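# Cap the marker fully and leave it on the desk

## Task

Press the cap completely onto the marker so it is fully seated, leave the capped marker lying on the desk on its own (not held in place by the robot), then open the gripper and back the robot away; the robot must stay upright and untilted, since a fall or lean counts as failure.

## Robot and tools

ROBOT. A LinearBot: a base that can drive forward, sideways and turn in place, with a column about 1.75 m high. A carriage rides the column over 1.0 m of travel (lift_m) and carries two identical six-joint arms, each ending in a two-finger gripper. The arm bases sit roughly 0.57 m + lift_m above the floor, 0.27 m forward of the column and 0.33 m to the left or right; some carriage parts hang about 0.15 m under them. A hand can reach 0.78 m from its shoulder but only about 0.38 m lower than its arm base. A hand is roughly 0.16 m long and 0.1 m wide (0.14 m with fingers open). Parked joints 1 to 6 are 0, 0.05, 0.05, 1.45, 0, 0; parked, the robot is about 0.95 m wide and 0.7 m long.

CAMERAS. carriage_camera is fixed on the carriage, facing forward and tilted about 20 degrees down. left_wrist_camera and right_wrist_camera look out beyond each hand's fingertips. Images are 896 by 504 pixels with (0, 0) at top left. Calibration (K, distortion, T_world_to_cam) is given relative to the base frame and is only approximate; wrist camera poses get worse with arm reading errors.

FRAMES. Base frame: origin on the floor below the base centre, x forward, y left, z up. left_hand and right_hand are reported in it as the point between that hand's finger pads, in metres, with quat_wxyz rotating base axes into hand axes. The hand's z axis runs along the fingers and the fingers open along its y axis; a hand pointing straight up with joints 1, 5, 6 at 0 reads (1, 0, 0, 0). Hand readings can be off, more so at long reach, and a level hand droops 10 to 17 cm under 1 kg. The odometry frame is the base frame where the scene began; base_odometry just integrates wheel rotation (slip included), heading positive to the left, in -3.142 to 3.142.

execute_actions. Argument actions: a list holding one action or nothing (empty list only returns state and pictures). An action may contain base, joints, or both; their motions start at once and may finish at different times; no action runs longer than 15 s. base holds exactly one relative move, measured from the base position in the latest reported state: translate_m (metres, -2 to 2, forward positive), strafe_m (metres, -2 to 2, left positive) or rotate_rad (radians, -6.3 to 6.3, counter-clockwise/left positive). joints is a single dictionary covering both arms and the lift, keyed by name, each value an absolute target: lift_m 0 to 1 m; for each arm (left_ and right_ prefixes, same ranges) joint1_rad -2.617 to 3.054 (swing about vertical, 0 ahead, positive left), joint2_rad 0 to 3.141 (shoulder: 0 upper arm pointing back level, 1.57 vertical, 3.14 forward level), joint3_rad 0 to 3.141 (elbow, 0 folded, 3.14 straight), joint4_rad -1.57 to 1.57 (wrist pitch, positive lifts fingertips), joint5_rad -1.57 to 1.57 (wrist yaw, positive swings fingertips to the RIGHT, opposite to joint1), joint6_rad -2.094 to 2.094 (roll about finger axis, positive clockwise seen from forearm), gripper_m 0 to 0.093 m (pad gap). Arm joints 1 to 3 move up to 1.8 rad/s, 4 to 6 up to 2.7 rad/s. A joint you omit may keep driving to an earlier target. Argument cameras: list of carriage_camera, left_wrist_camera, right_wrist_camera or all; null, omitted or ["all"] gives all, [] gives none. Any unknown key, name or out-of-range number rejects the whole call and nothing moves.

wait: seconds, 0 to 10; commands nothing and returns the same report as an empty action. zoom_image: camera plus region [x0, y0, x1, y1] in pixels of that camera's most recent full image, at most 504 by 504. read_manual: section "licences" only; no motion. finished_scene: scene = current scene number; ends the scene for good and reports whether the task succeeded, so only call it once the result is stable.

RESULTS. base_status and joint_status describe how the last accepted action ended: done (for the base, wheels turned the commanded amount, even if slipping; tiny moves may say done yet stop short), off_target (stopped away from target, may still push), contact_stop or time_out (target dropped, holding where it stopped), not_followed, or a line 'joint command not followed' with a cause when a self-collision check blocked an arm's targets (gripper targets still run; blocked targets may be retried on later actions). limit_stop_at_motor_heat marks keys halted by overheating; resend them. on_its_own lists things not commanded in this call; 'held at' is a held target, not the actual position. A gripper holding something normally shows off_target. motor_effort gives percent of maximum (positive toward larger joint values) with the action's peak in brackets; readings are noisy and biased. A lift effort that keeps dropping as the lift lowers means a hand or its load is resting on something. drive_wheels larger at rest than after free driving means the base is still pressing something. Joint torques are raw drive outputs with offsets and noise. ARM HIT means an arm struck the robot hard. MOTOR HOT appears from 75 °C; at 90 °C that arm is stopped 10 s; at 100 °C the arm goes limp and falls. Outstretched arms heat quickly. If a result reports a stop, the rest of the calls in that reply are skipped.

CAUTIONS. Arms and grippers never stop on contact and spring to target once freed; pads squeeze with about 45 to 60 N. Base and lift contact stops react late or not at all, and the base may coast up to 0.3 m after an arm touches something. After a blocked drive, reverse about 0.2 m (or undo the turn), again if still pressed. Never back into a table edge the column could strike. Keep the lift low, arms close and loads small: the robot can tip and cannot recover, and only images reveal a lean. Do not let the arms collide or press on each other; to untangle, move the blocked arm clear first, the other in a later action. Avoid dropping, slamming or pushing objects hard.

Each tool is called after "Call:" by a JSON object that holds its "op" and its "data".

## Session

Call:
{"op": "execute_actions", "data": {"actions": [], "cameras": ["carriage_camera"]}}

Scene clock: 0.00 s.
Joint torques (N m, as the arm reports them, + toward a larger angle): no reading
base_odometry: x=+0.000 y=+0.000 heading=+0.000 (m, m, rad; odometry frame)
base_status: not commanded
joint_positions: lift_m=+0.297 left_joint1_rad=-0.028 left_joint2_rad=+0.080 left_joint3_rad=+0.044 left_joint4_rad=+1.467 left_joint5_rad=+0.054 left_joint6_rad=-0.009 left_gripper_m=+0.095 right_joint1_rad=+0.018 right_joint2_rad=+0.070 right_joint3_rad=+0.055 right_joint4_rad=+1.446 right_joint5_rad=-0.039 right_joint6_rad=+0.014 right_gripper_m=+0.094
joint_status: not commanded
motor_effort: lift_m=+31 drive_wheels=+1 (%)
left_hand: x=+0.2973 y=+0.3009 z=+1.2717 quat_wxyz=(+0.997, +0.028, +0.069, -0.020) (m; base frame)
right_hand: x=+0.2962 y=-0.3040 z=+1.2744 quat_wxyz=(+0.997, -0.019, +0.070, +0.017) (m; base frame)
pictures: carriage_camera
camera_calibration (this result's frames):
carriage_camera: T_world_to_cam=[[0.0198054, -0.999667, 0.0165363, -0.0249189], [-0.358609, -0.0225418, -0.933216, 1.2437], [0.933278, 0.0125526, -0.358936, 0.276251], [0, 0, 0, 1]] pos_world=[0.188675, -0.000343101, 1.2602]
Images, in order (width x height): carriage_camera 896x504.

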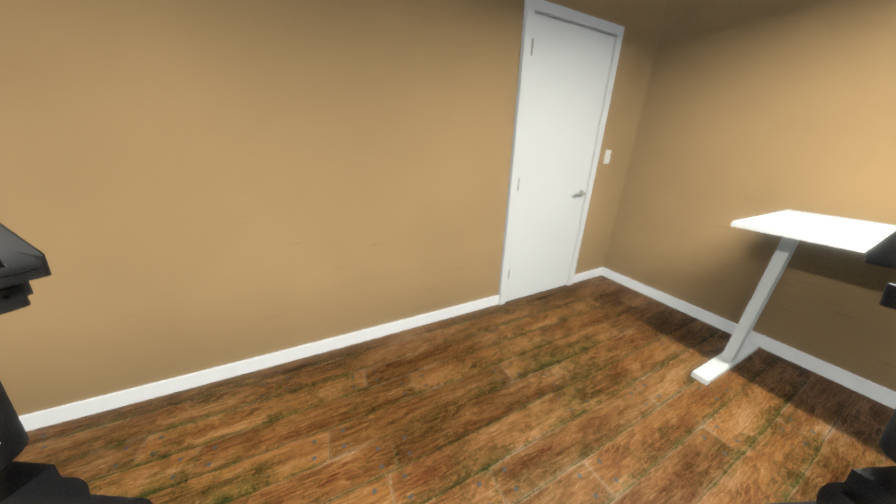

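Call:
{"op": "execute_actions", "data": {"actions": [{"base":{"rotate_rad":-1.15},"joints":{"lift_m":0.6}}], "cameras": ["carriage_camera"]}}

Call:
{"op": "execute_actions", "data": {"actions": [{"base":{"translate_m":1.0}}], "cameras": ["carriage_camera"]}}

Scene clock: 3.80 s.
Joint torques (N m, as the arm reports them, + toward a larger angle): left_arm=[-0.38  4.07  7.39 -0.16 -0.11 -0.02] | right_arm=[ 0.02  4.67  7.04 -0.08  0.04  0.1 ]
base_odometry: x=+0.000 y=+0.000 heading=-1.150 (m, m, rad; odometry frame)
base_status: done
joint_positions: lift_m=+0.600 left_joint1_rad=-0.028 left_joint2_rad=+0.080 left_joint3_rad=+0.044 left_joint4_rad=+1.467 left_joint5_rad=+0.054 left_joint6_rad=-0.009 left_gripper_m=+0.095 right_joint1_rad=+0.018 right_joint2_rad=+0.070 right_joint3_rad=+0.055 right_joint4_rad=+1.446 right_joint5_rad=-0.039 right_joint6_rad=+0.014 right_gripper_m=+0.094
joint_status: all done
motor_effort: lift_m=+32(39) drive_wheels=+3(11) (%)
left_hand: x=+0.2974 y=+0.3009 z=+1.5743 quat_wxyz=(+0.997, +0.028, +0.070, -0.020) (m; base frame)
right_hand: x=+0.2962 y=-0.3040 z=+1.5770 quat_wxyz=(+0.997, -0.019, +0.070, +0.017) (m; base frame)
pictures: carriage_camera
camera_calibration (this result's frames):
carriage_camera: T_world_to_cam=[[0.0198054, -0.999667, 0.0165363, -0.0299221], [-0.358609, -0.0225418, -0.933216, 1.52605], [0.933278, 0.0125526, -0.358936, 0.384853], [0, 0, 0, 1]] pos_world=[0.188675, -0.000343101, 1.56277]
Images, in order (width x height): carriage_camera 896x504.

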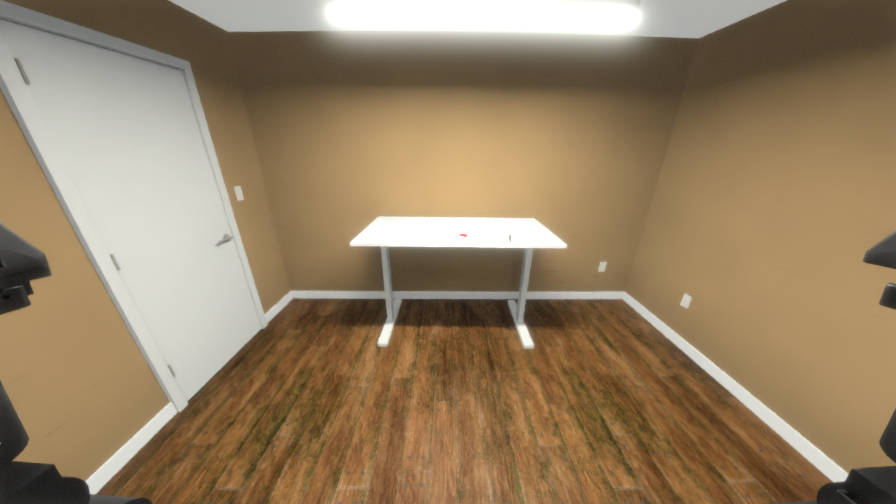

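Scene clock: 8.07 s.
Joint torques (N m, as the arm reports them, + toward a larger angle): left_arm=[-0.38  4.02  7.55 -0.2  -0.13 -0.02] | right_arm=[ 0.02  4.67  7.06 -0.07  0.05  0.09]
base_odometry: x=+0.408 y=-0.913 heading=-1.150 (m, m, rad; odometry frame)
base_status: done
joint_positions: lift_m=+0.600 left_joint1_rad=-0.028 left_joint2_rad=+0.080 left_joint3_rad=+0.044 left_joint4_rad=+1.466 left_joint5_rad=+0.054 left_joint6_rad=-0.009 left_gripper_m=+0.095 right_joint1_rad=+0.018 right_joint2_rad=+0.070 right_joint3_rad=+0.055 right_joint4_rad=+1.446 right_joint5_rad=-0.039 right_joint6_rad=+0.014 right_gripper_m=+0.094
joint_status: not commanded
motor_effort: lift_m=+32(32) drive_wheels=-4(19) (%)
left_hand: x=+0.2976 y=+0.3009 z=+1.5742 quat_wxyz=(+0.997, +0.028, +0.070, -0.020) (m; base frame)
right_hand: x=+0.2963 y=-0.3040 z=+1.5770 quat_wxyz=(+0.997, -0.019, +0.070, +0.017) (m; base frame)
pictures: carriage_camera
camera_calibration (this result's frames):
carriage_camera: T_world_to_cam=[[0.0198054, -0.999667, 0.0165363, -0.0299221], [-0.358609, -0.0225418, -0.933216, 1.52605], [0.933278, 0.0125526, -0.358936, 0.384853], [0, 0, 0, 1]] pos_world=[0.188675, -0.000343101, 1.56277]
Images, in order (width x height): carriage_camera 896x504.

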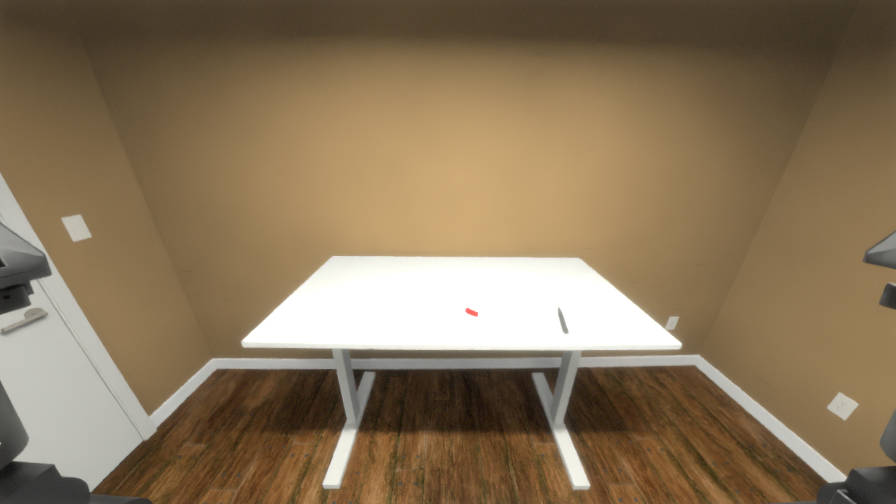

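Call:
{"op": "execute_actions", "data": {"actions": [{"base":{"translate_m":0.45},"joints":{"lift_m":0.66}}], "cameras": ["carriage_camera"]}}

Call:
{"op": "zoom_image", "data": {"camera": "carriage_camera", "region": [440,384,680,504]}}

Scene clock: 13.23 s.
Joint torques (N m, as the arm reports them, + toward a larger angle): left_arm=[-0.44  4.04  7.34 -0.12 -0.12 -0.02] | right_arm=[ 0.06  4.68  6.9  -0.09  0.04  0.09]
base_odometry: x=+0.591 y=-1.324 heading=-1.151 (m, m, rad; odometry frame)
base_status: done
joint_positions: lift_m=+0.660 left_joint1_rad=-0.028 left_joint2_rad=+0.080 left_joint3_rad=+0.044 left_joint4_rad=+1.466 left_joint5_rad=+0.054 left_joint6_rad=-0.009 left_gripper_m=+0.095 right_joint1_rad=+0.018 right_joint2_rad=+0.070 right_joint3_rad=+0.055 right_joint4_rad=+1.447 right_joint5_rad=-0.039 right_joint6_rad=+0.014 right_gripper_m=+0.094
joint_status: all done
motor_effort: lift_m=+32(40) drive_wheels=-5(11) (%)
left_hand: x=+0.2975 y=+0.3009 z=+1.6342 quat_wxyz=(+0.997, +0.028, +0.070, -0.020) (m; base frame)
right_hand: x=+0.2961 y=-0.3040 z=+1.6370 quat_wxyz=(+0.997, -0.019, +0.070, +0.017) (m; base frame)
pictures: carriage_camera
camera_calibration (this result's frames):
carriage_camera: T_world_to_cam=[[0.0198054, -0.999667, 0.0165363, -0.0309141], [-0.358609, -0.0225418, -0.933216, 1.58203], [0.933278, 0.0125526, -0.358936, 0.406384], [0, 0, 0, 1]] pos_world=[0.188675, -0.000343101, 1.62275]
Images, in order (width x height): carriage_camera 896x504.

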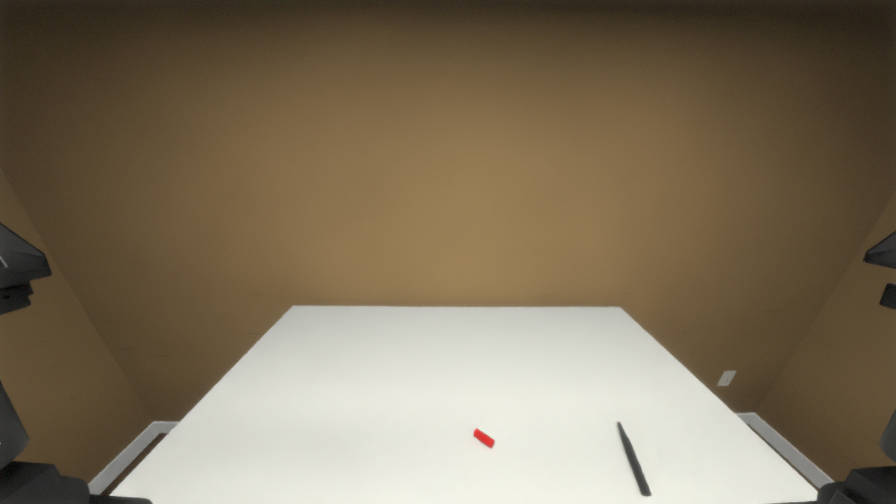

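Region (440, 384, 680, 504) of carriage_camera's 896x504 image, scaled by 2.100, with more detail than that image has.

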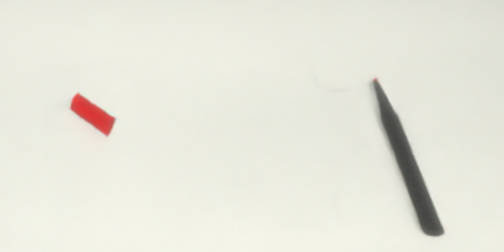

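Call:
{"op": "execute_actions", "data": {"actions": [{"base":{"strafe_m":-0.25},"joints":{"left_joint1_rad":-0.424,"left_joint2_rad":2.351,"left_joint3_rad":1.271,"left_joint4_rad":-0.49,"left_joint5_rad":0,"left_joint6_rad":-1.21,"left_gripper_m":0.06}}], "cameras": []}}

Call:
{"op": "execute_actions", "data": {"actions": [{"joints":{"lift_m":0.6}}], "cameras": ["left_wrist_camera"]}}

Scene clock: 19.43 s.
Joint torques (N m, as the arm reports them, + toward a larger angle): left_arm=[ -0.78 -12.35   6.03   0.38  -0.2   -0.06] | right_arm=[ 0.09  4.68  7.05 -0.07  0.04  0.1 ]
base_odometry: x=+0.363 y=-1.426 heading=-1.151 (m, m, rad; odometry frame)
base_status: done
joint_positions: lift_m=+0.660 left_joint1_rad=-0.420 left_joint2_rad=+2.348 left_joint3_rad=+1.268 left_joint4_rad=-0.486 left_joint5_rad=+0.002 left_joint6_rad=-1.205 left_gripper_m=+0.060 right_joint1_rad=+0.018 right_joint2_rad=+0.070 right_joint3_rad=+0.055 right_joint4_rad=+1.447 right_joint5_rad=-0.039 right_joint6_rad=+0.014 right_gripper_m=+0.094
joint_status: all done
motor_effort: lift_m=+33(33) drive_wheels=-2(8) (%)
left_hand: x=+0.6016 y=+0.1583 z=+1.0733 quat_wxyz=(+0.001, -0.383, +0.924, -0.002) (m; base frame)
right_hand: x=+0.2961 y=-0.3040 z=+1.6370 quat_wxyz=(+0.997, -0.019, +0.070, +0.017) (m; base frame)
pictures: none
No camera images: the call's "cameras" was empty. Leave "cameras" out to get every camera's image.

Scene clock: 20.20 s.
Joint torques (N m, as the arm reports them, + toward a larger angle): left_arm=[ -0.64 -12.53   5.81   0.43  -0.18  -0.06] | right_arm=[-0.01  4.69  7.05 -0.07  0.04  0.1 ]
base_odometry: x=+0.363 y=-1.426 heading=-1.151 (m, m, rad; odometry frame)
base_status: not commanded
joint_positions: lift_m=+0.600 left_joint1_rad=-0.420 left_joint2_rad=+2.350 left_joint3_rad=+1.268 left_joint4_rad=-0.489 left_joint5_rad=+0.001 left_joint6_rad=-1.206 left_gripper_m=+0.060 right_joint1_rad=+0.018 right_joint2_rad=+0.070 right_joint3_rad=+0.055 right_joint4_rad=+1.447 right_joint5_rad=-0.039 right_joint6_rad=+0.014 right_gripper_m=+0.094
joint_status: all done
motor_effort: lift_m=+29(29) drive_wheels=-1(2) (%)
left_hand: x=+0.6004 y=+0.1590 z=+1.0126 quat_wxyz=(-0.001, -0.383, +0.924, +0.000) (m; base frame)
right_hand: x=+0.2961 y=-0.3040 z=+1.5772 quat_wxyz=(+0.997, -0.019, +0.070, +0.017) (m; base frame)
pictures: left_wrist_camera
camera_calibration (this result's frames):
left_wrist_camera: T_world_to_cam=[[0.723025, -0.689769, -0.0381167, -0.281316], [-0.56708, -0.624122, 0.537488, -0.0935297], [-0.394532, -0.367002, -0.84241, 1.27057], [0, 0, 0, 1]] pos_world=[0.65164, 0.213884, 1.10989]
Images, in order (width x height): left_wrist_camera 896x504.

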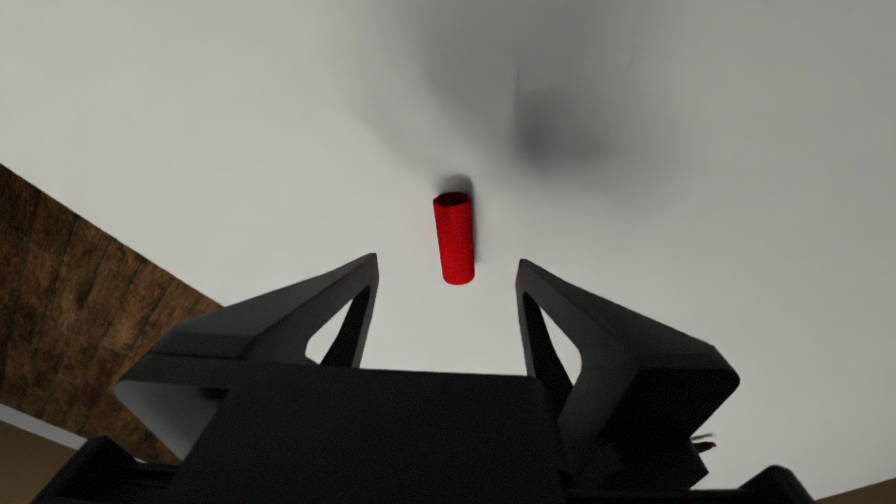

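Call:
{"op": "execute_actions", "data": {"actions": [{"joints":{"lift_m":0.555,"left_joint6_rad":-1.33,"left_joint1_rad":-0.44}}], "cameras": ["left_wrist_camera"]}}

Scene clock: 21.77 s.
Joint torques (N m, as the arm reports them, + toward a larger angle): left_arm=[ -0.97 -12.49   6.06   0.43  -0.18  -0.04] | right_arm=[ 0.    4.75  7.07 -0.08  0.03  0.1 ]
base_odometry: x=+0.363 y=-1.426 heading=-1.151 (m, m, rad; odometry frame)
base_status: not commanded
joint_positions: lift_m=+0.555 left_joint1_rad=-0.433 left_joint2_rad=+2.352 left_joint3_rad=+1.268 left_joint4_rad=-0.489 left_joint5_rad=+0.001 left_joint6_rad=-1.325 left_gripper_m=+0.060 right_joint1_rad=+0.018 right_joint2_rad=+0.070 right_joint3_rad=+0.055 right_joint4_rad=+1.447 right_joint5_rad=-0.039 right_joint6_rad=+0.014 right_gripper_m=+0.094
joint_status: all done
motor_effort: lift_m=+29(30) drive_wheels=-1(1) (%)
left_hand: x=+0.5980 y=+0.1547 z=+0.9670 quat_wxyz=(-0.001, -0.432, +0.902, +0.001) (m; base frame)
right_hand: x=+0.2961 y=-0.3040 z=+1.5322 quat_wxyz=(+0.997, -0.019, +0.070, +0.017) (m; base frame)
pictures: left_wrist_camera
camera_calibration (this result's frames):
left_wrist_camera: T_world_to_cam=[[0.792142, -0.609009, -0.0402508, -0.335983], [-0.496658, -0.681528, 0.537448, -0.106304], [-0.354743, -0.405744, -0.842336, 1.21178], [0, 0, 0, 1]] pos_world=[0.643221, 0.214609, 1.06434]
Images, in order (width x height): left_wrist_camera 896x504.

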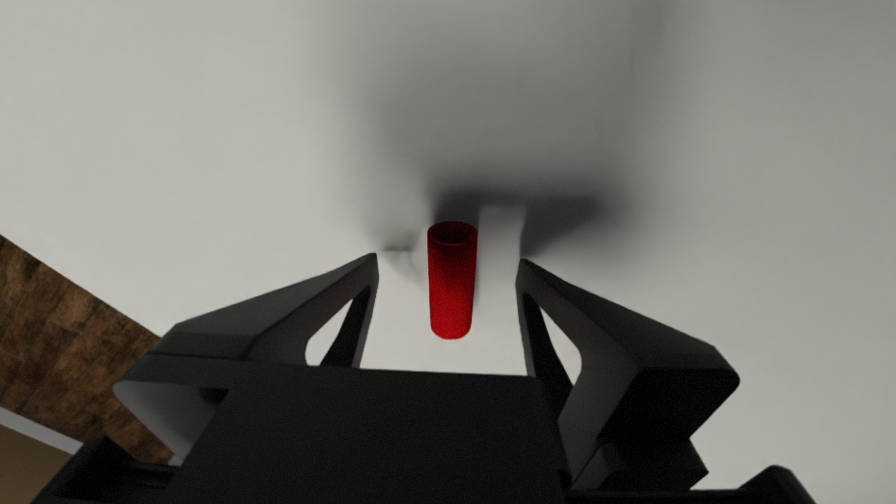

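Open end here; flip.

Call:
{"op": "execute_actions", "data": {"actions": [{"joints":{"lift_m":0.585}}], "cameras": []}}

Call:
{"op": "execute_actions", "data": {"actions": [{"joints":{"left_joint6_rad":1.83,"left_joint1_rad":-0.485}}], "cameras": []}}

Call:
{"op": "execute_actions", "data": {"actions": [{"joints":{"lift_m":0.547}}], "cameras": ["left_wrist_camera"]}}

Scene clock: 24.30 s.
Joint torques (N m, as the arm reports them, + toward a larger angle): left_arm=[ -0.85 -12.38   5.95   0.43  -0.18  -0.04] | right_arm=[ 0.05  4.6   7.03 -0.07  0.04  0.1 ]
base_odometry: x=+0.363 y=-1.426 heading=-1.151 (m, m, rad; odometry frame)
base_status: not commanded
joint_positions: lift_m=+0.585 left_joint1_rad=-0.433 left_joint2_rad=+2.349 left_joint3_rad=+1.268 left_joint4_rad=-0.489 left_joint5_rad=+0.001 left_joint6_rad=-1.325 left_gripper_m=+0.060 right_joint1_rad=+0.018 right_joint2_rad=+0.070 right_joint3_rad=+0.055 right_joint4_rad=+1.447 right_joint5_rad=-0.039 right_joint6_rad=+0.014 right_gripper_m=+0.094
joint_status: all done
motor_effort: lift_m=+33(40) drive_wheels=+1(1) (%)
left_hand: x=+0.5987 y=+0.1545 z=+0.9977 quat_wxyz=(+0.000, -0.432, +0.902, +0.000) (m; base frame)
right_hand: x=+0.2961 y=-0.3040 z=+1.5620 quat_wxyz=(+0.997, -0.019, +0.070, +0.017) (m; base frame)
pictures: none
No camera images: the call's "cameras" was empty. Leave "cameras" out to get every camera's image.

Scene clock: 26.67 s.
Joint torques (N m, as the arm reports them, + toward a larger angle): left_arm=[ -0.37 -12.26   5.93   0.38  -0.05   0.03] | right_arm=[ 0.03  4.71  7.04 -0.07  0.04  0.1 ]
base_odometry: x=+0.363 y=-1.426 heading=-1.151 (m, m, rad; odometry frame)
base_status: not commanded
joint_positions: lift_m=+0.585 left_joint1_rad=-0.487 left_joint2_rad=+2.349 left_joint3_rad=+1.268 left_joint4_rad=-0.489 left_joint5_rad=+0.000 left_joint6_rad=+1.826 left_gripper_m=+0.060 right_joint1_rad=+0.018 right_joint2_rad=+0.070 right_joint3_rad=+0.055 right_joint4_rad=+1.447 right_joint5_rad=-0.039 right_joint6_rad=+0.014 right_gripper_m=+0.094
joint_status: all done
motor_effort: lift_m=+32(33) drive_wheels=-1(1) (%)
left_hand: x=+0.5898 y=+0.1365 z=+0.9977 quat_wxyz=(+0.000, +0.915, +0.403, +0.000) (m; base frame)
right_hand: x=+0.2961 y=-0.3040 z=+1.5620 quat_wxyz=(+0.997, -0.019, +0.070, +0.017) (m; base frame)
pictures: none
No camera images: the call's "cameras" was empty. Leave "cameras" out to get every camera's image.

Scene clock: 27.33 s.
Joint torques (N m, as the arm reports them, + toward a larger angle): left_arm=[ -0.4  -12.61   5.84   0.37  -0.05   0.05] | right_arm=[-0.03  4.69  7.01 -0.07  0.04  0.1 ]
base_odometry: x=+0.363 y=-1.426 heading=-1.151 (m, m, rad; odometry frame)
base_status: not commanded
joint_positions: lift_m=+0.547 left_joint1_rad=-0.487 left_joint2_rad=+2.352 left_joint3_rad=+1.268 left_joint4_rad=-0.490 left_joint5_rad=+0.000 left_joint6_rad=+1.826 left_gripper_m=+0.060 right_joint1_rad=+0.018 right_joint2_rad=+0.070 right_joint3_rad=+0.055 right_joint4_rad=+1.447 right_joint5_rad=-0.039 right_joint6_rad=+0.014 right_gripper_m=+0.094
joint_status: all done
motor_effort: lift_m=+30(30) drive_wheels=-1(1) (%)
left_hand: x=+0.5890 y=+0.1370 z=+0.9590 quat_wxyz=(-0.001, +0.915, +0.403, -0.001) (m; base frame)
right_hand: x=+0.2961 y=-0.3040 z=+1.5242 quat_wxyz=(+0.997, -0.019, +0.070, +0.017) (m; base frame)
pictures: left_wrist_camera
camera_calibration (this result's frames):
left_wrist_camera: T_world_to_cam=[[-0.752076, 0.658173, -0.0344863, 0.390376], [0.542099, 0.647505, 0.535599, -0.910663], [0.374847, 0.384116, -0.843768, 0.658115], [0, 0, 0, 1]] pos_world=[0.540569, 0.079931, 1.05651]
Images, in order (width x height): left_wrist_camera 896x504.

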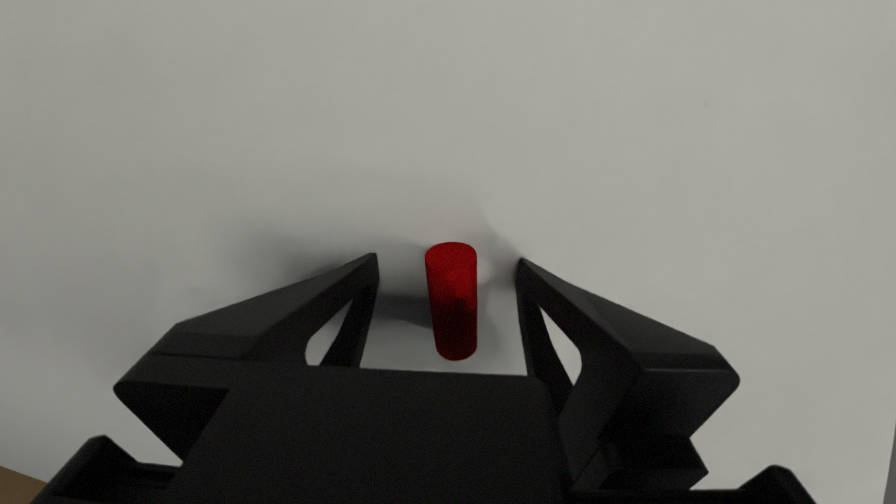

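Call:
{"op": "execute_actions", "data": {"actions": [{"joints":{"left_joint6_rad":1.78,"left_joint1_rad":-0.46,"lift_m":0.544}}], "cameras": []}}

Call:
{"op": "execute_actions", "data": {"actions": [{"joints":{"left_gripper_m":0}}], "cameras": ["left_wrist_camera"]}}

Call:
{"op": "execute_actions", "data": {"actions": [{"joints":{"lift_m":0.64,"right_joint2_rad":1.5,"right_joint3_rad":1.443,"right_joint4_rad":-0.58,"right_joint5_rad":0,"right_joint6_rad":-2.07,"right_gripper_m":0.07}}], "cameras": []}}

Scene clock: 30.40 s.
Joint torques (N m, as the arm reports them, + toward a larger angle): left_arm=[  0.29 -12.19   5.84   0.44  -0.13  -0.02] | right_arm=[ 0.04  4.68  7.08 -0.09  0.03  0.1 ]
base_odometry: x=+0.363 y=-1.426 heading=-1.151 (m, m, rad; odometry frame)
base_status: not commanded
joint_positions: lift_m=+0.544 left_joint1_rad=-0.472 left_joint2_rad=+2.348 left_joint3_rad=+1.268 left_joint4_rad=-0.494 left_joint5_rad=+0.009 left_joint6_rad=+1.780 left_gripper_m=+0.060 right_joint1_rad=+0.018 right_joint2_rad=+0.070 right_joint3_rad=+0.055 right_joint4_rad=+1.447 right_joint5_rad=-0.039 right_joint6_rad=+0.014 right_gripper_m=+0.094
joint_status: all done
motor_effort: lift_m=+27(28) drive_wheels=-1(1) (%)
left_hand: x=+0.5911 y=+0.1405 z=+0.9578 quat_wxyz=(+0.002, +0.903, +0.430, -0.004) (m; base frame)
right_hand: x=+0.2961 y=-0.3040 z=+1.5214 quat_wxyz=(+0.997, -0.019, +0.070, +0.017) (m; base frame)
pictures: none
No camera images: the call's "cameras" was empty. Leave "cameras" out to get every camera's image.

Scene clock: 31.03 s.
Joint torques (N m, as the arm reports them, + toward a larger angle): left_arm=[  0.28 -12.12   5.82   0.47  -0.1   -0.02] | right_arm=[ 0.01  4.73  7.03 -0.08  0.03  0.1 ]
base_odometry: x=+0.363 y=-1.426 heading=-1.151 (m, m, rad; odometry frame)
base_status: not commanded
joint_positions: lift_m=+0.544 left_joint1_rad=-0.470 left_joint2_rad=+2.348 left_joint3_rad=+1.268 left_joint4_rad=-0.499 left_joint5_rad=+0.006 left_joint6_rad=+1.780 left_gripper_m=+0.019 right_joint1_rad=+0.018 right_joint2_rad=+0.070 right_joint3_rad=+0.055 right_joint4_rad=+1.447 right_joint5_rad=-0.039 right_joint6_rad=+0.014 right_gripper_m=+0.094
joint_status: left_gripper_m off_target (ended at +0.019, target +0.000)
motor_effort: lift_m=+27(27) drive_wheels=-1(1) (%)
left_hand: x=+0.5903 y=+0.1419 z=+0.9578 quat_wxyz=(-0.001, +0.902, +0.431, -0.005) (m; base frame)
right_hand: x=+0.2961 y=-0.3040 z=+1.5214 quat_wxyz=(+0.997, -0.019, +0.070, +0.017) (m; base frame)
pictures: left_wrist_camera
camera_calibration (this result's frames):
left_wrist_camera: T_world_to_cam=[[-0.791772, 0.610021, -0.0311609, 0.415216], [0.504491, 0.681857, 0.52968, -0.890908], [0.344363, 0.403665, -0.847625, 0.673557], [0, 0, 0, 1]] pos_world=[0.546263, 0.0822898, 1.05576]
Images, in order (width x height): left_wrist_camera 896x504.

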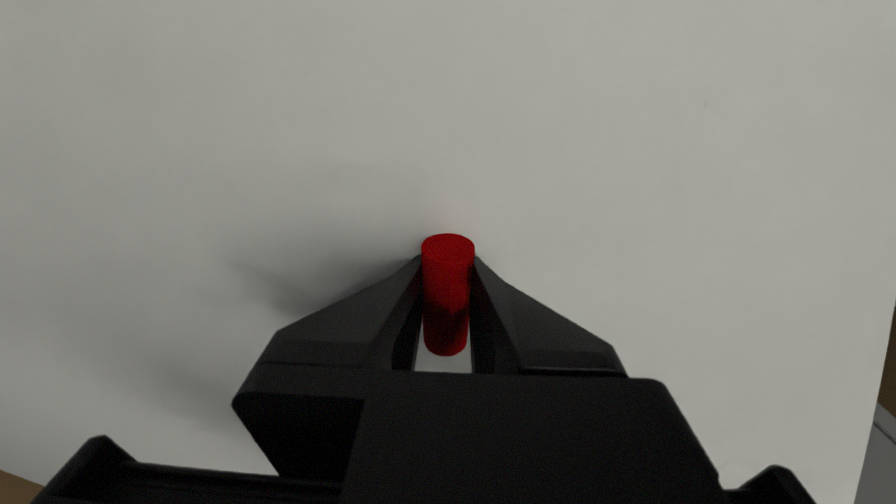

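Scene clock: 33.00 s.
Joint torques (N m, as the arm reports them, + toward a larger angle): left_arm=[  0.15 -12.47   5.91   0.42  -0.06   0.  ] | right_arm=[ 0.05 -6.95 10.66  2.19  0.03  0.11]
base_odometry: x=+0.363 y=-1.426 heading=-1.151 (m, m, rad; odometry frame)
base_status: not commanded
joint_positions: lift_m=+0.640 left_joint1_rad=-0.470 left_joint2_rad=+2.350 left_joint3_rad=+1.268 left_joint4_rad=-0.492 left_joint5_rad=+0.003 left_joint6_rad=+1.780 left_gripper_m=+0.019 right_joint1_rad=+0.018 right_joint2_rad=+1.491 right_joint3_rad=+1.423 right_joint4_rad=-0.570 right_joint5_rad=-0.007 right_joint6_rad=-2.065 right_gripper_m=+0.070
joint_status: all done
motor_effort: lift_m=+33(41) drive_wheels=-1(1) (%)
left_hand: x=+0.5916 y=+0.1419 z=+1.0526 quat_wxyz=(+0.000, +0.902, +0.431, -0.002) (m; base frame)
right_hand: x=+0.7046 y=-0.3021 z=+1.4588 quat_wxyz=(+0.237, -0.772, +0.450, -0.382) (m; base frame)
pictures: none
No camera images: the call's "cameras" was empty. Leave "cameras" out to get every camera's image.

Call:
{"op": "execute_actions", "data": {"actions": [{"base":{"strafe_m":-0.18},"joints":{"left_joint1_rad":-0.1,"left_joint2_rad":1.57,"left_joint3_rad":1.0,"left_joint4_rad":0.57,"left_joint5_rad":-0.68,"left_joint6_rad":-1.57,"right_joint2_rad":2.433}}], "cameras": []}}

Call:
{"op": "execute_actions", "data": {"actions": [{"joints":{"lift_m":0.6,"right_joint1_rad":0.85}}], "cameras": ["right_wrist_camera","carriage_camera"]}}

Scene clock: 37.43 s.
Joint torques (N m, as the arm reports them, + toward a larger angle): left_arm=[-0.75 -8.23  9.01  2.22 -0.12  0.02] | right_arm=[  0.14 -13.1    5.85   0.36   0.     0.05]
base_odometry: x=+0.198 y=-1.500 heading=-1.151 (m, m, rad; odometry frame)
base_status: done
joint_positions: lift_m=+0.640 left_joint1_rad=-0.095 left_joint2_rad=+1.568 left_joint3_rad=+1.003 left_joint4_rad=+0.571 left_joint5_rad=-0.678 left_joint6_rad=-1.566 left_gripper_m=+0.019 right_joint1_rad=+0.016 right_joint2_rad=+2.425 right_joint3_rad=+1.443 right_joint4_rad=-0.573 right_joint5_rad=-0.006 right_joint6_rad=-2.065 right_gripper_m=+0.070
joint_status: all done
motor_effort: lift_m=+32(32) drive_wheels=-1(7) (%)
left_hand: x=+0.7340 y=+0.3745 z=+1.4835 quat_wxyz=(+0.624, -0.621, +0.335, -0.336) (m; base frame)
right_hand: x=+0.6683 y=-0.3037 z=+1.0559 quat_wxyz=(+0.007, -0.863, +0.506, -0.005) (m; base frame)
pictures: none
No camera images: the call's "cameras" was empty. Leave "cameras" out to get every camera's image.

Scene clock: 38.77 s.
Joint torques (N m, as the arm reports them, + toward a larger angle): left_arm=[-0.83 -8.27  9.03  2.27 -0.12  0.01] | right_arm=[ -0.48 -13.64   5.83   0.34  -0.06   0.05]
base_odometry: x=+0.198 y=-1.500 heading=-1.151 (m, m, rad; odometry frame)
base_status: not commanded
joint_positions: lift_m=+0.600 left_joint1_rad=-0.095 left_joint2_rad=+1.569 left_joint3_rad=+1.003 left_joint4_rad=+0.567 left_joint5_rad=-0.678 left_joint6_rad=-1.566 left_gripper_m=+0.019 right_joint1_rad=+0.856 right_joint2_rad=+2.431 right_joint3_rad=+1.443 right_joint4_rad=-0.572 right_joint5_rad=-0.001 right_joint6_rad=-2.065 right_gripper_m=+0.070
joint_status: all done
motor_effort: lift_m=+30(31) drive_wheels=+1(1) (%)
left_hand: x=+0.7341 y=+0.3746 z=+1.4424 quat_wxyz=(+0.624, -0.622, +0.336, -0.334) (m; base frame)
right_hand: x=+0.5265 y=-0.0034 z=+1.0137 quat_wxyz=(+0.005, -0.994, +0.110, -0.002) (m; base frame)
pictures: carriage_camera, right_wrist_camera
camera_calibration (this result's frames):
carriage_camera: T_world_to_cam=[[0.0198054, -0.999667, 0.0165363, -0.0299249], [-0.358609, -0.0225418, -0.933216, 1.52621], [0.933278, 0.0125526, -0.358936, 0.384912], [0, 0, 0, 1]] pos_world=[0.188675, -0.000343101, 1.56293]
right_wrist_camera: T_world_to_cam=[[0.222149, 0.974058, 0.0431458, -0.16153], [0.764781, -0.201527, 0.611962, -1.02159], [0.604781, -0.10295, -0.78971, 0.608137], [0, 0, 0, 1]] pos_world=[0.449385, 0.0140696, 1.11239]
Images, in order (width x height): carriage_camera 896x504, right_wrist_camera 896x504.

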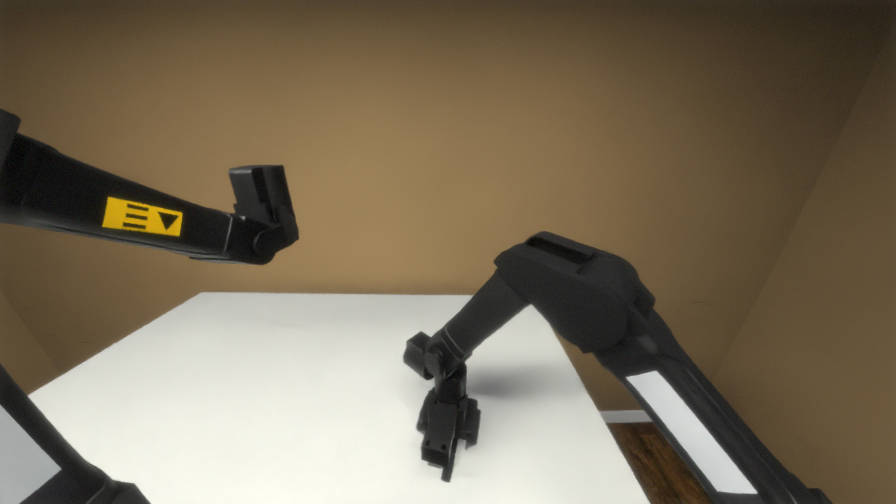

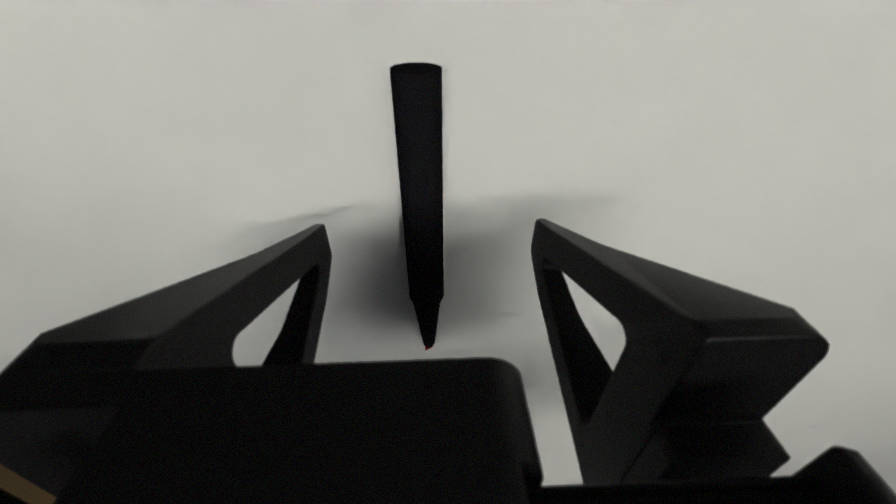

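Call:
{"op": "execute_actions", "data": {"actions": [{"base":{"translate_m":-0.023},"joints":{"lift_m":0.55,"right_joint6_rad":-2.09}}], "cameras": ["right_wrist_camera"]}}

Scene clock: 41.33 s.
Joint torques (N m, as the arm reports them, + toward a larger angle): left_arm=[-0.81 -8.17  8.95  2.3  -0.12  0.02] | right_arm=[ -0.44 -13.88   5.84   0.36  -0.06   0.05]
base_odometry: x=+0.189 y=-1.479 heading=-1.151 (m, m, rad; odometry frame)
base_status: done
joint_positions: lift_m=+0.550 left_joint1_rad=-0.095 left_joint2_rad=+1.571 left_joint3_rad=+1.003 left_joint4_rad=+0.565 left_joint5_rad=-0.678 left_joint6_rad=-1.566 left_gripper_m=+0.019 right_joint1_rad=+0.855 right_joint2_rad=+2.433 right_joint3_rad=+1.443 right_joint4_rad=-0.576 right_joint5_rad=-0.001 right_joint6_rad=-2.084 right_gripper_m=+0.070
joint_status: all done
motor_effort: lift_m=+29(30) drive_wheels=+0(7) (%)
left_hand: x=+0.7344 y=+0.3746 z=+1.3913 quat_wxyz=(+0.623, -0.622, +0.337, -0.333) (m; base frame)
right_hand: x=+0.5260 y=-0.0048 z=+0.9629 quat_wxyz=(+0.002, -0.995, +0.101, -0.001) (m; base frame)
pictures: right_wrist_camera
camera_calibration (this result's frames):
right_wrist_camera: T_world_to_cam=[[0.204787, 0.978073, 0.0378963, -0.143644], [0.770287, -0.184928, 0.610295, -0.991608], [0.603921, -0.0957895, -0.791267, 0.570191], [0, 0, 0, 1]] pos_world=[0.448889, 0.0117363, 1.06179]
Images, in order (width x height): right_wrist_camera 896x504.

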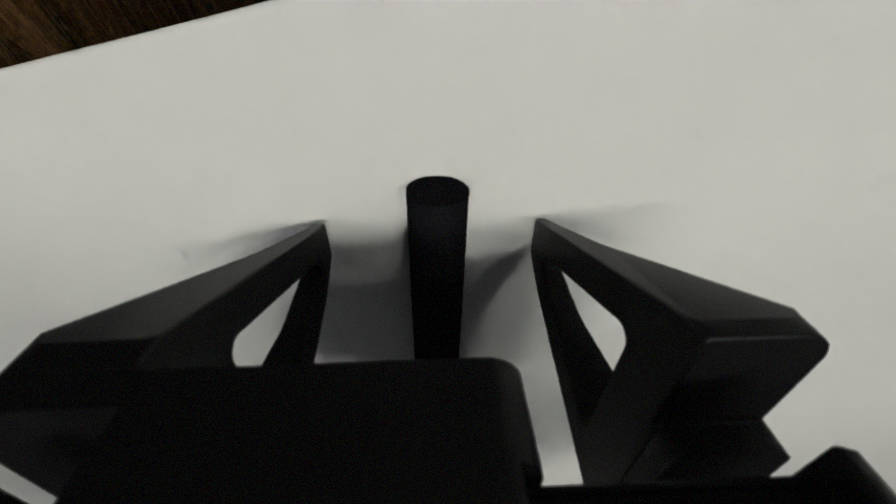

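Call:
{"op": "execute_actions", "data": {"actions": [{"joints":{"lift_m":0.543}}], "cameras": []}}

Call:
{"op": "execute_actions", "data": {"actions": [{"joints":{"right_gripper_m":0}}], "cameras": ["right_wrist_camera"]}}

Call:
{"op": "execute_actions", "data": {"actions": [{"joints":{"lift_m":0.64}}], "cameras": []}}

Call:
{"op": "execute_actions", "data": {"actions": [{"joints":{"right_joint1_rad":0.68,"right_joint2_rad":1.57,"right_joint3_rad":1.0,"right_joint4_rad":0.56,"right_joint5_rad":0.68,"right_joint6_rad":1.57}}], "cameras": []}}

Call:
{"op": "execute_actions", "data": {"actions": [{"joints":{"left_joint1_rad":-0.68}}]}}

Call:
{"op": "zoom_image", "data": {"camera": "carriage_camera", "region": [380,180,520,260]}}

Scene clock: 45.17 s.
Joint torques (N m, as the arm reports them, + toward a larger angle): left_arm=[-0.79 -8.62  9.07  2.29 -0.13  0.04] | right_arm=[ -0.4  -13.26   5.83   0.44  -0.07   0.05]
base_odometry: x=+0.189 y=-1.479 heading=-1.151 (m, m, rad; odometry frame)
base_status: not commanded
joint_positions: lift_m=+0.543 left_joint1_rad=-0.095 left_joint2_rad=+1.571 left_joint3_rad=+1.003 left_joint4_rad=+0.566 left_joint5_rad=-0.678 left_joint6_rad=-1.566 left_gripper_m=+0.019 right_joint1_rad=+0.855 right_joint2_rad=+2.427 right_joint3_rad=+1.443 right_joint4_rad=-0.582 right_joint5_rad=-0.001 right_joint6_rad=-2.085 right_gripper_m=+0.070
joint_status: all done
motor_effort: lift_m=+27(28) drive_wheels=+0(1) (%)
left_hand: x=+0.7344 y=+0.3746 z=+1.3846 quat_wxyz=(+0.623, -0.622, +0.337, -0.333) (m; base frame)
right_hand: x=+0.5261 y=-0.0047 z=+0.9585 quat_wxyz=(+0.002, -0.995, +0.101, -0.001) (m; base frame)
pictures: none
No camera images: the call's "cameras" was empty. Leave "cameras" out to get every camera's image.

Scene clock: 45.83 s.
Joint torques (N m, as the arm reports them, + toward a larger angle): left_arm=[-0.73 -8.46  9.    2.28 -0.12  0.02] | right_arm=[ -0.34 -13.31   5.82   0.47  -0.08   0.06]
base_odometry: x=+0.189 y=-1.479 heading=-1.151 (m, m, rad; odometry frame)
base_status: not commanded
joint_positions: lift_m=+0.543 left_joint1_rad=-0.095 left_joint2_rad=+1.571 left_joint3_rad=+1.003 left_joint4_rad=+0.566 left_joint5_rad=-0.678 left_joint6_rad=-1.566 left_gripper_m=+0.019 right_joint1_rad=+0.855 right_joint2_rad=+2.427 right_joint3_rad=+1.443 right_joint4_rad=-0.585 right_joint5_rad=+0.001 right_joint6_rad=-2.085 right_gripper_m=+0.017
joint_status: right_gripper_m off_target (ended at +0.017, target +0.000)
motor_effort: lift_m=+27(27) drive_wheels=-1(1) (%)
left_hand: x=+0.7344 y=+0.3746 z=+1.3846 quat_wxyz=(+0.623, -0.622, +0.337, -0.333) (m; base frame)
right_hand: x=+0.5259 y=-0.0053 z=+0.9585 quat_wxyz=(+0.001, -0.995, +0.101, -0.001) (m; base frame)
pictures: right_wrist_camera
camera_calibration (this result's frames):
right_wrist_camera: T_world_to_cam=[[0.204059, 0.978327, 0.0351545, -0.139899], [0.770639, -0.182678, 0.610528, -0.989355], [0.603718, -0.0974922, -0.791214, 0.566829], [0, 0, 0, 1]] pos_world=[0.448778, 0.0113956, 1.05743]
Images, in order (width x height): right_wrist_camera 896x504.

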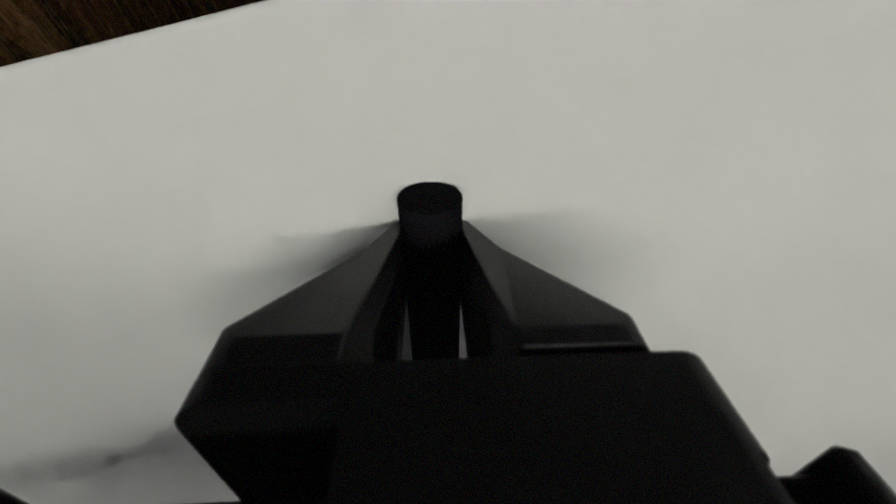

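Scene clock: 46.77 s.
Joint torques (N m, as the arm reports them, + toward a larger angle): left_arm=[-0.84 -8.44  8.91  2.19 -0.13  0.02] | right_arm=[ -0.52 -13.57   5.83   0.46  -0.08   0.04]
base_odometry: x=+0.189 y=-1.479 heading=-1.151 (m, m, rad; odometry frame)
base_status: not commanded
joint_positions: lift_m=+0.640 left_joint1_rad=-0.095 left_joint2_rad=+1.571 left_joint3_rad=+1.003 left_joint4_rad=+0.573 left_joint5_rad=-0.678 left_joint6_rad=-1.566 left_gripper_m=+0.019 right_joint1_rad=+0.855 right_joint2_rad=+2.430 right_joint3_rad=+1.443 right_joint4_rad=-0.583 right_joint5_rad=+0.000 right_joint6_rad=-2.085 right_gripper_m=+0.017
joint_status: all done
motor_effort: lift_m=+33(40) drive_wheels=+0(1) (%)
left_hand: x=+0.7344 y=+0.3746 z=+1.4826 quat_wxyz=(+0.624, -0.621, +0.335, -0.335) (m; base frame)
right_hand: x=+0.5255 y=-0.0055 z=+1.0539 quat_wxyz=(+0.000, -0.995, +0.101, +0.000) (m; base frame)
pictures: none
No camera images: the call's "cameras" was empty. Leave "cameras" out to get every camera's image.

Scene clock: 49.30 s.
Joint torques (N m, as the arm reports them, + toward a larger angle): left_arm=[-0.81 -8.41  9.    2.21 -0.12  0.02] | right_arm=[ 0.67 -8.58  7.5   2.43  0.1   0.07]
base_odometry: x=+0.189 y=-1.479 heading=-1.151 (m, m, rad; odometry frame)
base_status: not commanded
joint_positions: lift_m=+0.640 left_joint1_rad=-0.095 left_joint2_rad=+1.571 left_joint3_rad=+1.003 left_joint4_rad=+0.573 left_joint5_rad=-0.678 left_joint6_rad=-1.566 left_gripper_m=+0.019 right_joint1_rad=+0.673 right_joint2_rad=+1.570 right_joint3_rad=+1.020 right_joint4_rad=+0.557 right_joint5_rad=+0.672 right_joint6_rad=+1.563 right_gripper_m=+0.017
joint_status: all done
motor_effort: lift_m=+33(33) drive_wheels=+1(1) (%)
left_hand: x=+0.7344 y=+0.3746 z=+1.4826 quat_wxyz=(+0.624, -0.621, +0.335, -0.335) (m; base frame)
right_hand: x=+0.6928 y=-0.1031 z=+1.4870 quat_wxyz=(+0.502, +0.498, +0.500, +0.501) (m; base frame)
pictures: none
No camera images: the call's "cameras" was empty. Leave "cameras" out to get every camera's image.

Scene clock: 50.47 s.
Joint torques (N m, as the arm reports them, + toward a larger angle): left_arm=[-0.5  -8.43  9.02  2.23 -0.13  0.01] | right_arm=[ 0.68 -8.47  7.46  2.42  0.1   0.07]
base_odometry: x=+0.189 y=-1.479 heading=-1.151 (m, m, rad; odometry frame)
base_status: not commanded
joint_positions: lift_m=+0.640 left_joint1_rad=-0.680 left_joint2_rad=+1.571 left_joint3_rad=+1.003 left_joint4_rad=+0.573 left_joint5_rad=-0.678 left_joint6_rad=-1.566 left_gripper_m=+0.019 right_joint1_rad=+0.673 right_joint2_rad=+1.570 right_joint3_rad=+1.020 right_joint4_rad=+0.557 right_joint5_rad=+0.672 right_joint6_rad=+1.563 right_gripper_m=+0.017
joint_status: all done
motor_effort: lift_m=+33(33) drive_wheels=-1(1) (%)
left_hand: x=+0.6902 y=+0.1016 z=+1.4826 quat_wxyz=(+0.501, -0.498, +0.500, -0.501) (m; base frame)
right_hand: x=+0.6928 y=-0.1031 z=+1.4870 quat_wxyz=(+0.502, +0.498, +0.500, +0.501) (m; base frame)
pictures: carriage_camera, left_wrist_camera, right_wrist_camera
camera_calibration (this result's frames):
carriage_camera: T_world_to_cam=[[0.0198054, -0.999667, 0.0165363, -0.0305828], [-0.358609, -0.0225418, -0.933216, 1.56334], [0.933278, 0.0125526, -0.358936, 0.399193], [0, 0, 0, 1]] pos_world=[0.188675, -0.000343101, 1.60272]
left_wrist_camera: T_world_to_cam=[[0.0339746, 0.0218577, 0.999184, -1.50256], [-0.538196, -0.842019, 0.0367196, 0.413606], [0.842134, -0.539004, -0.0168435, -0.379211], [0, 0, 0, 1]] pos_world=[0.592997, 0.176711, 1.47976]
right_wrist_camera: T_world_to_cam=[[-0.0281242, 0.000472131, -0.999604, 1.50184], [-0.609895, 0.792288, 0.0175338, 0.480224], [0.791983, 0.610147, -0.0219945, -0.326645], [0, 0, 0, 1]] pos_world=[0.593821, -0.181883, 1.48564]
Images, in order (width x height): carriage_camera 896x504, left_wrist_camera 896x504, right_wrist_camera 896x504.

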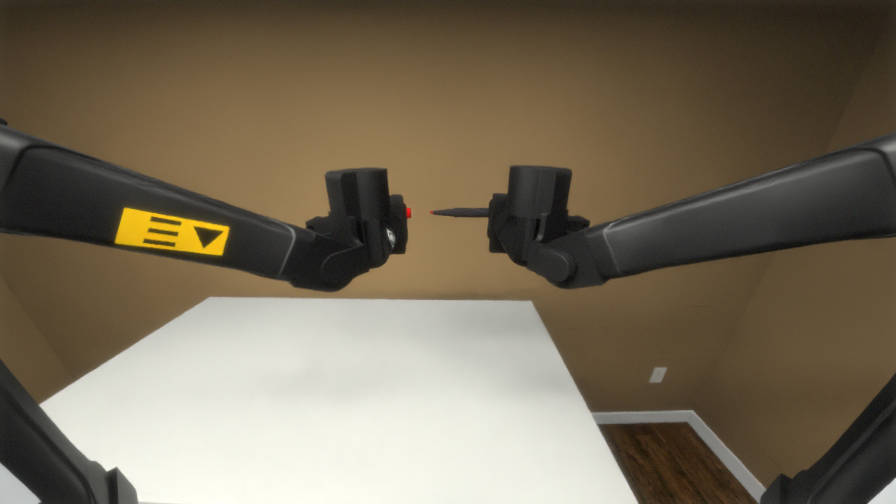

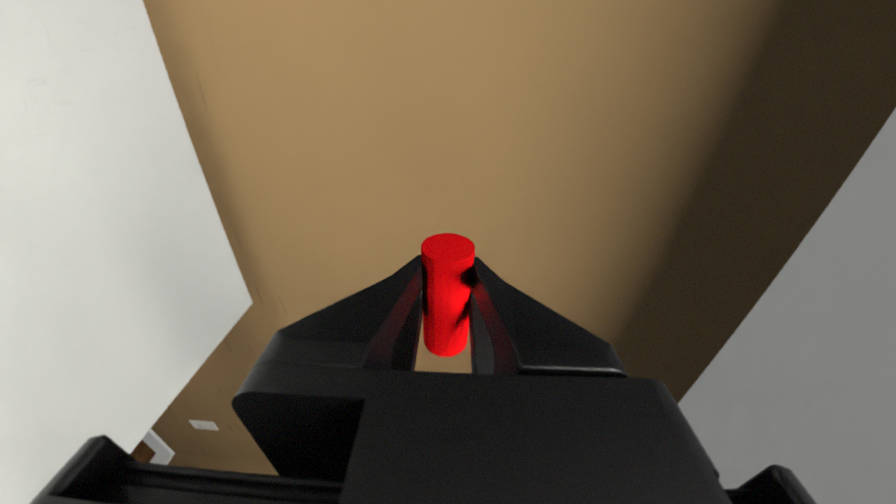

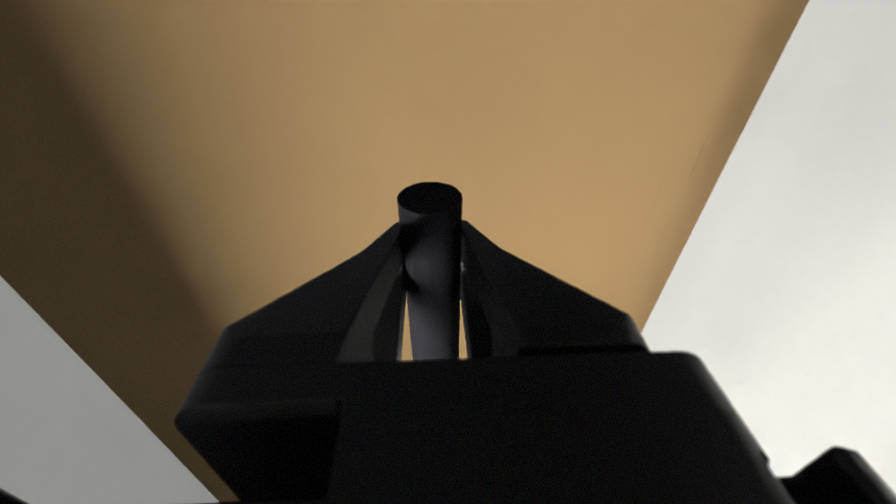

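Region (380, 180, 520, 260) of carriage_camera's 896x504 image, scaled by 3.600, with more detail than that image has; it fills the top 288 rows of this view, and the rest is white.

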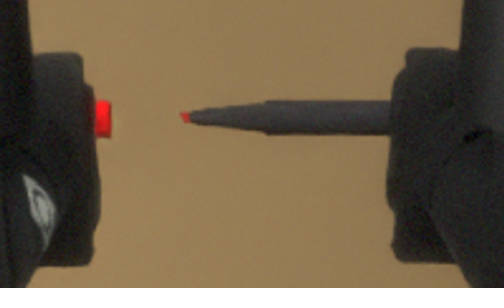

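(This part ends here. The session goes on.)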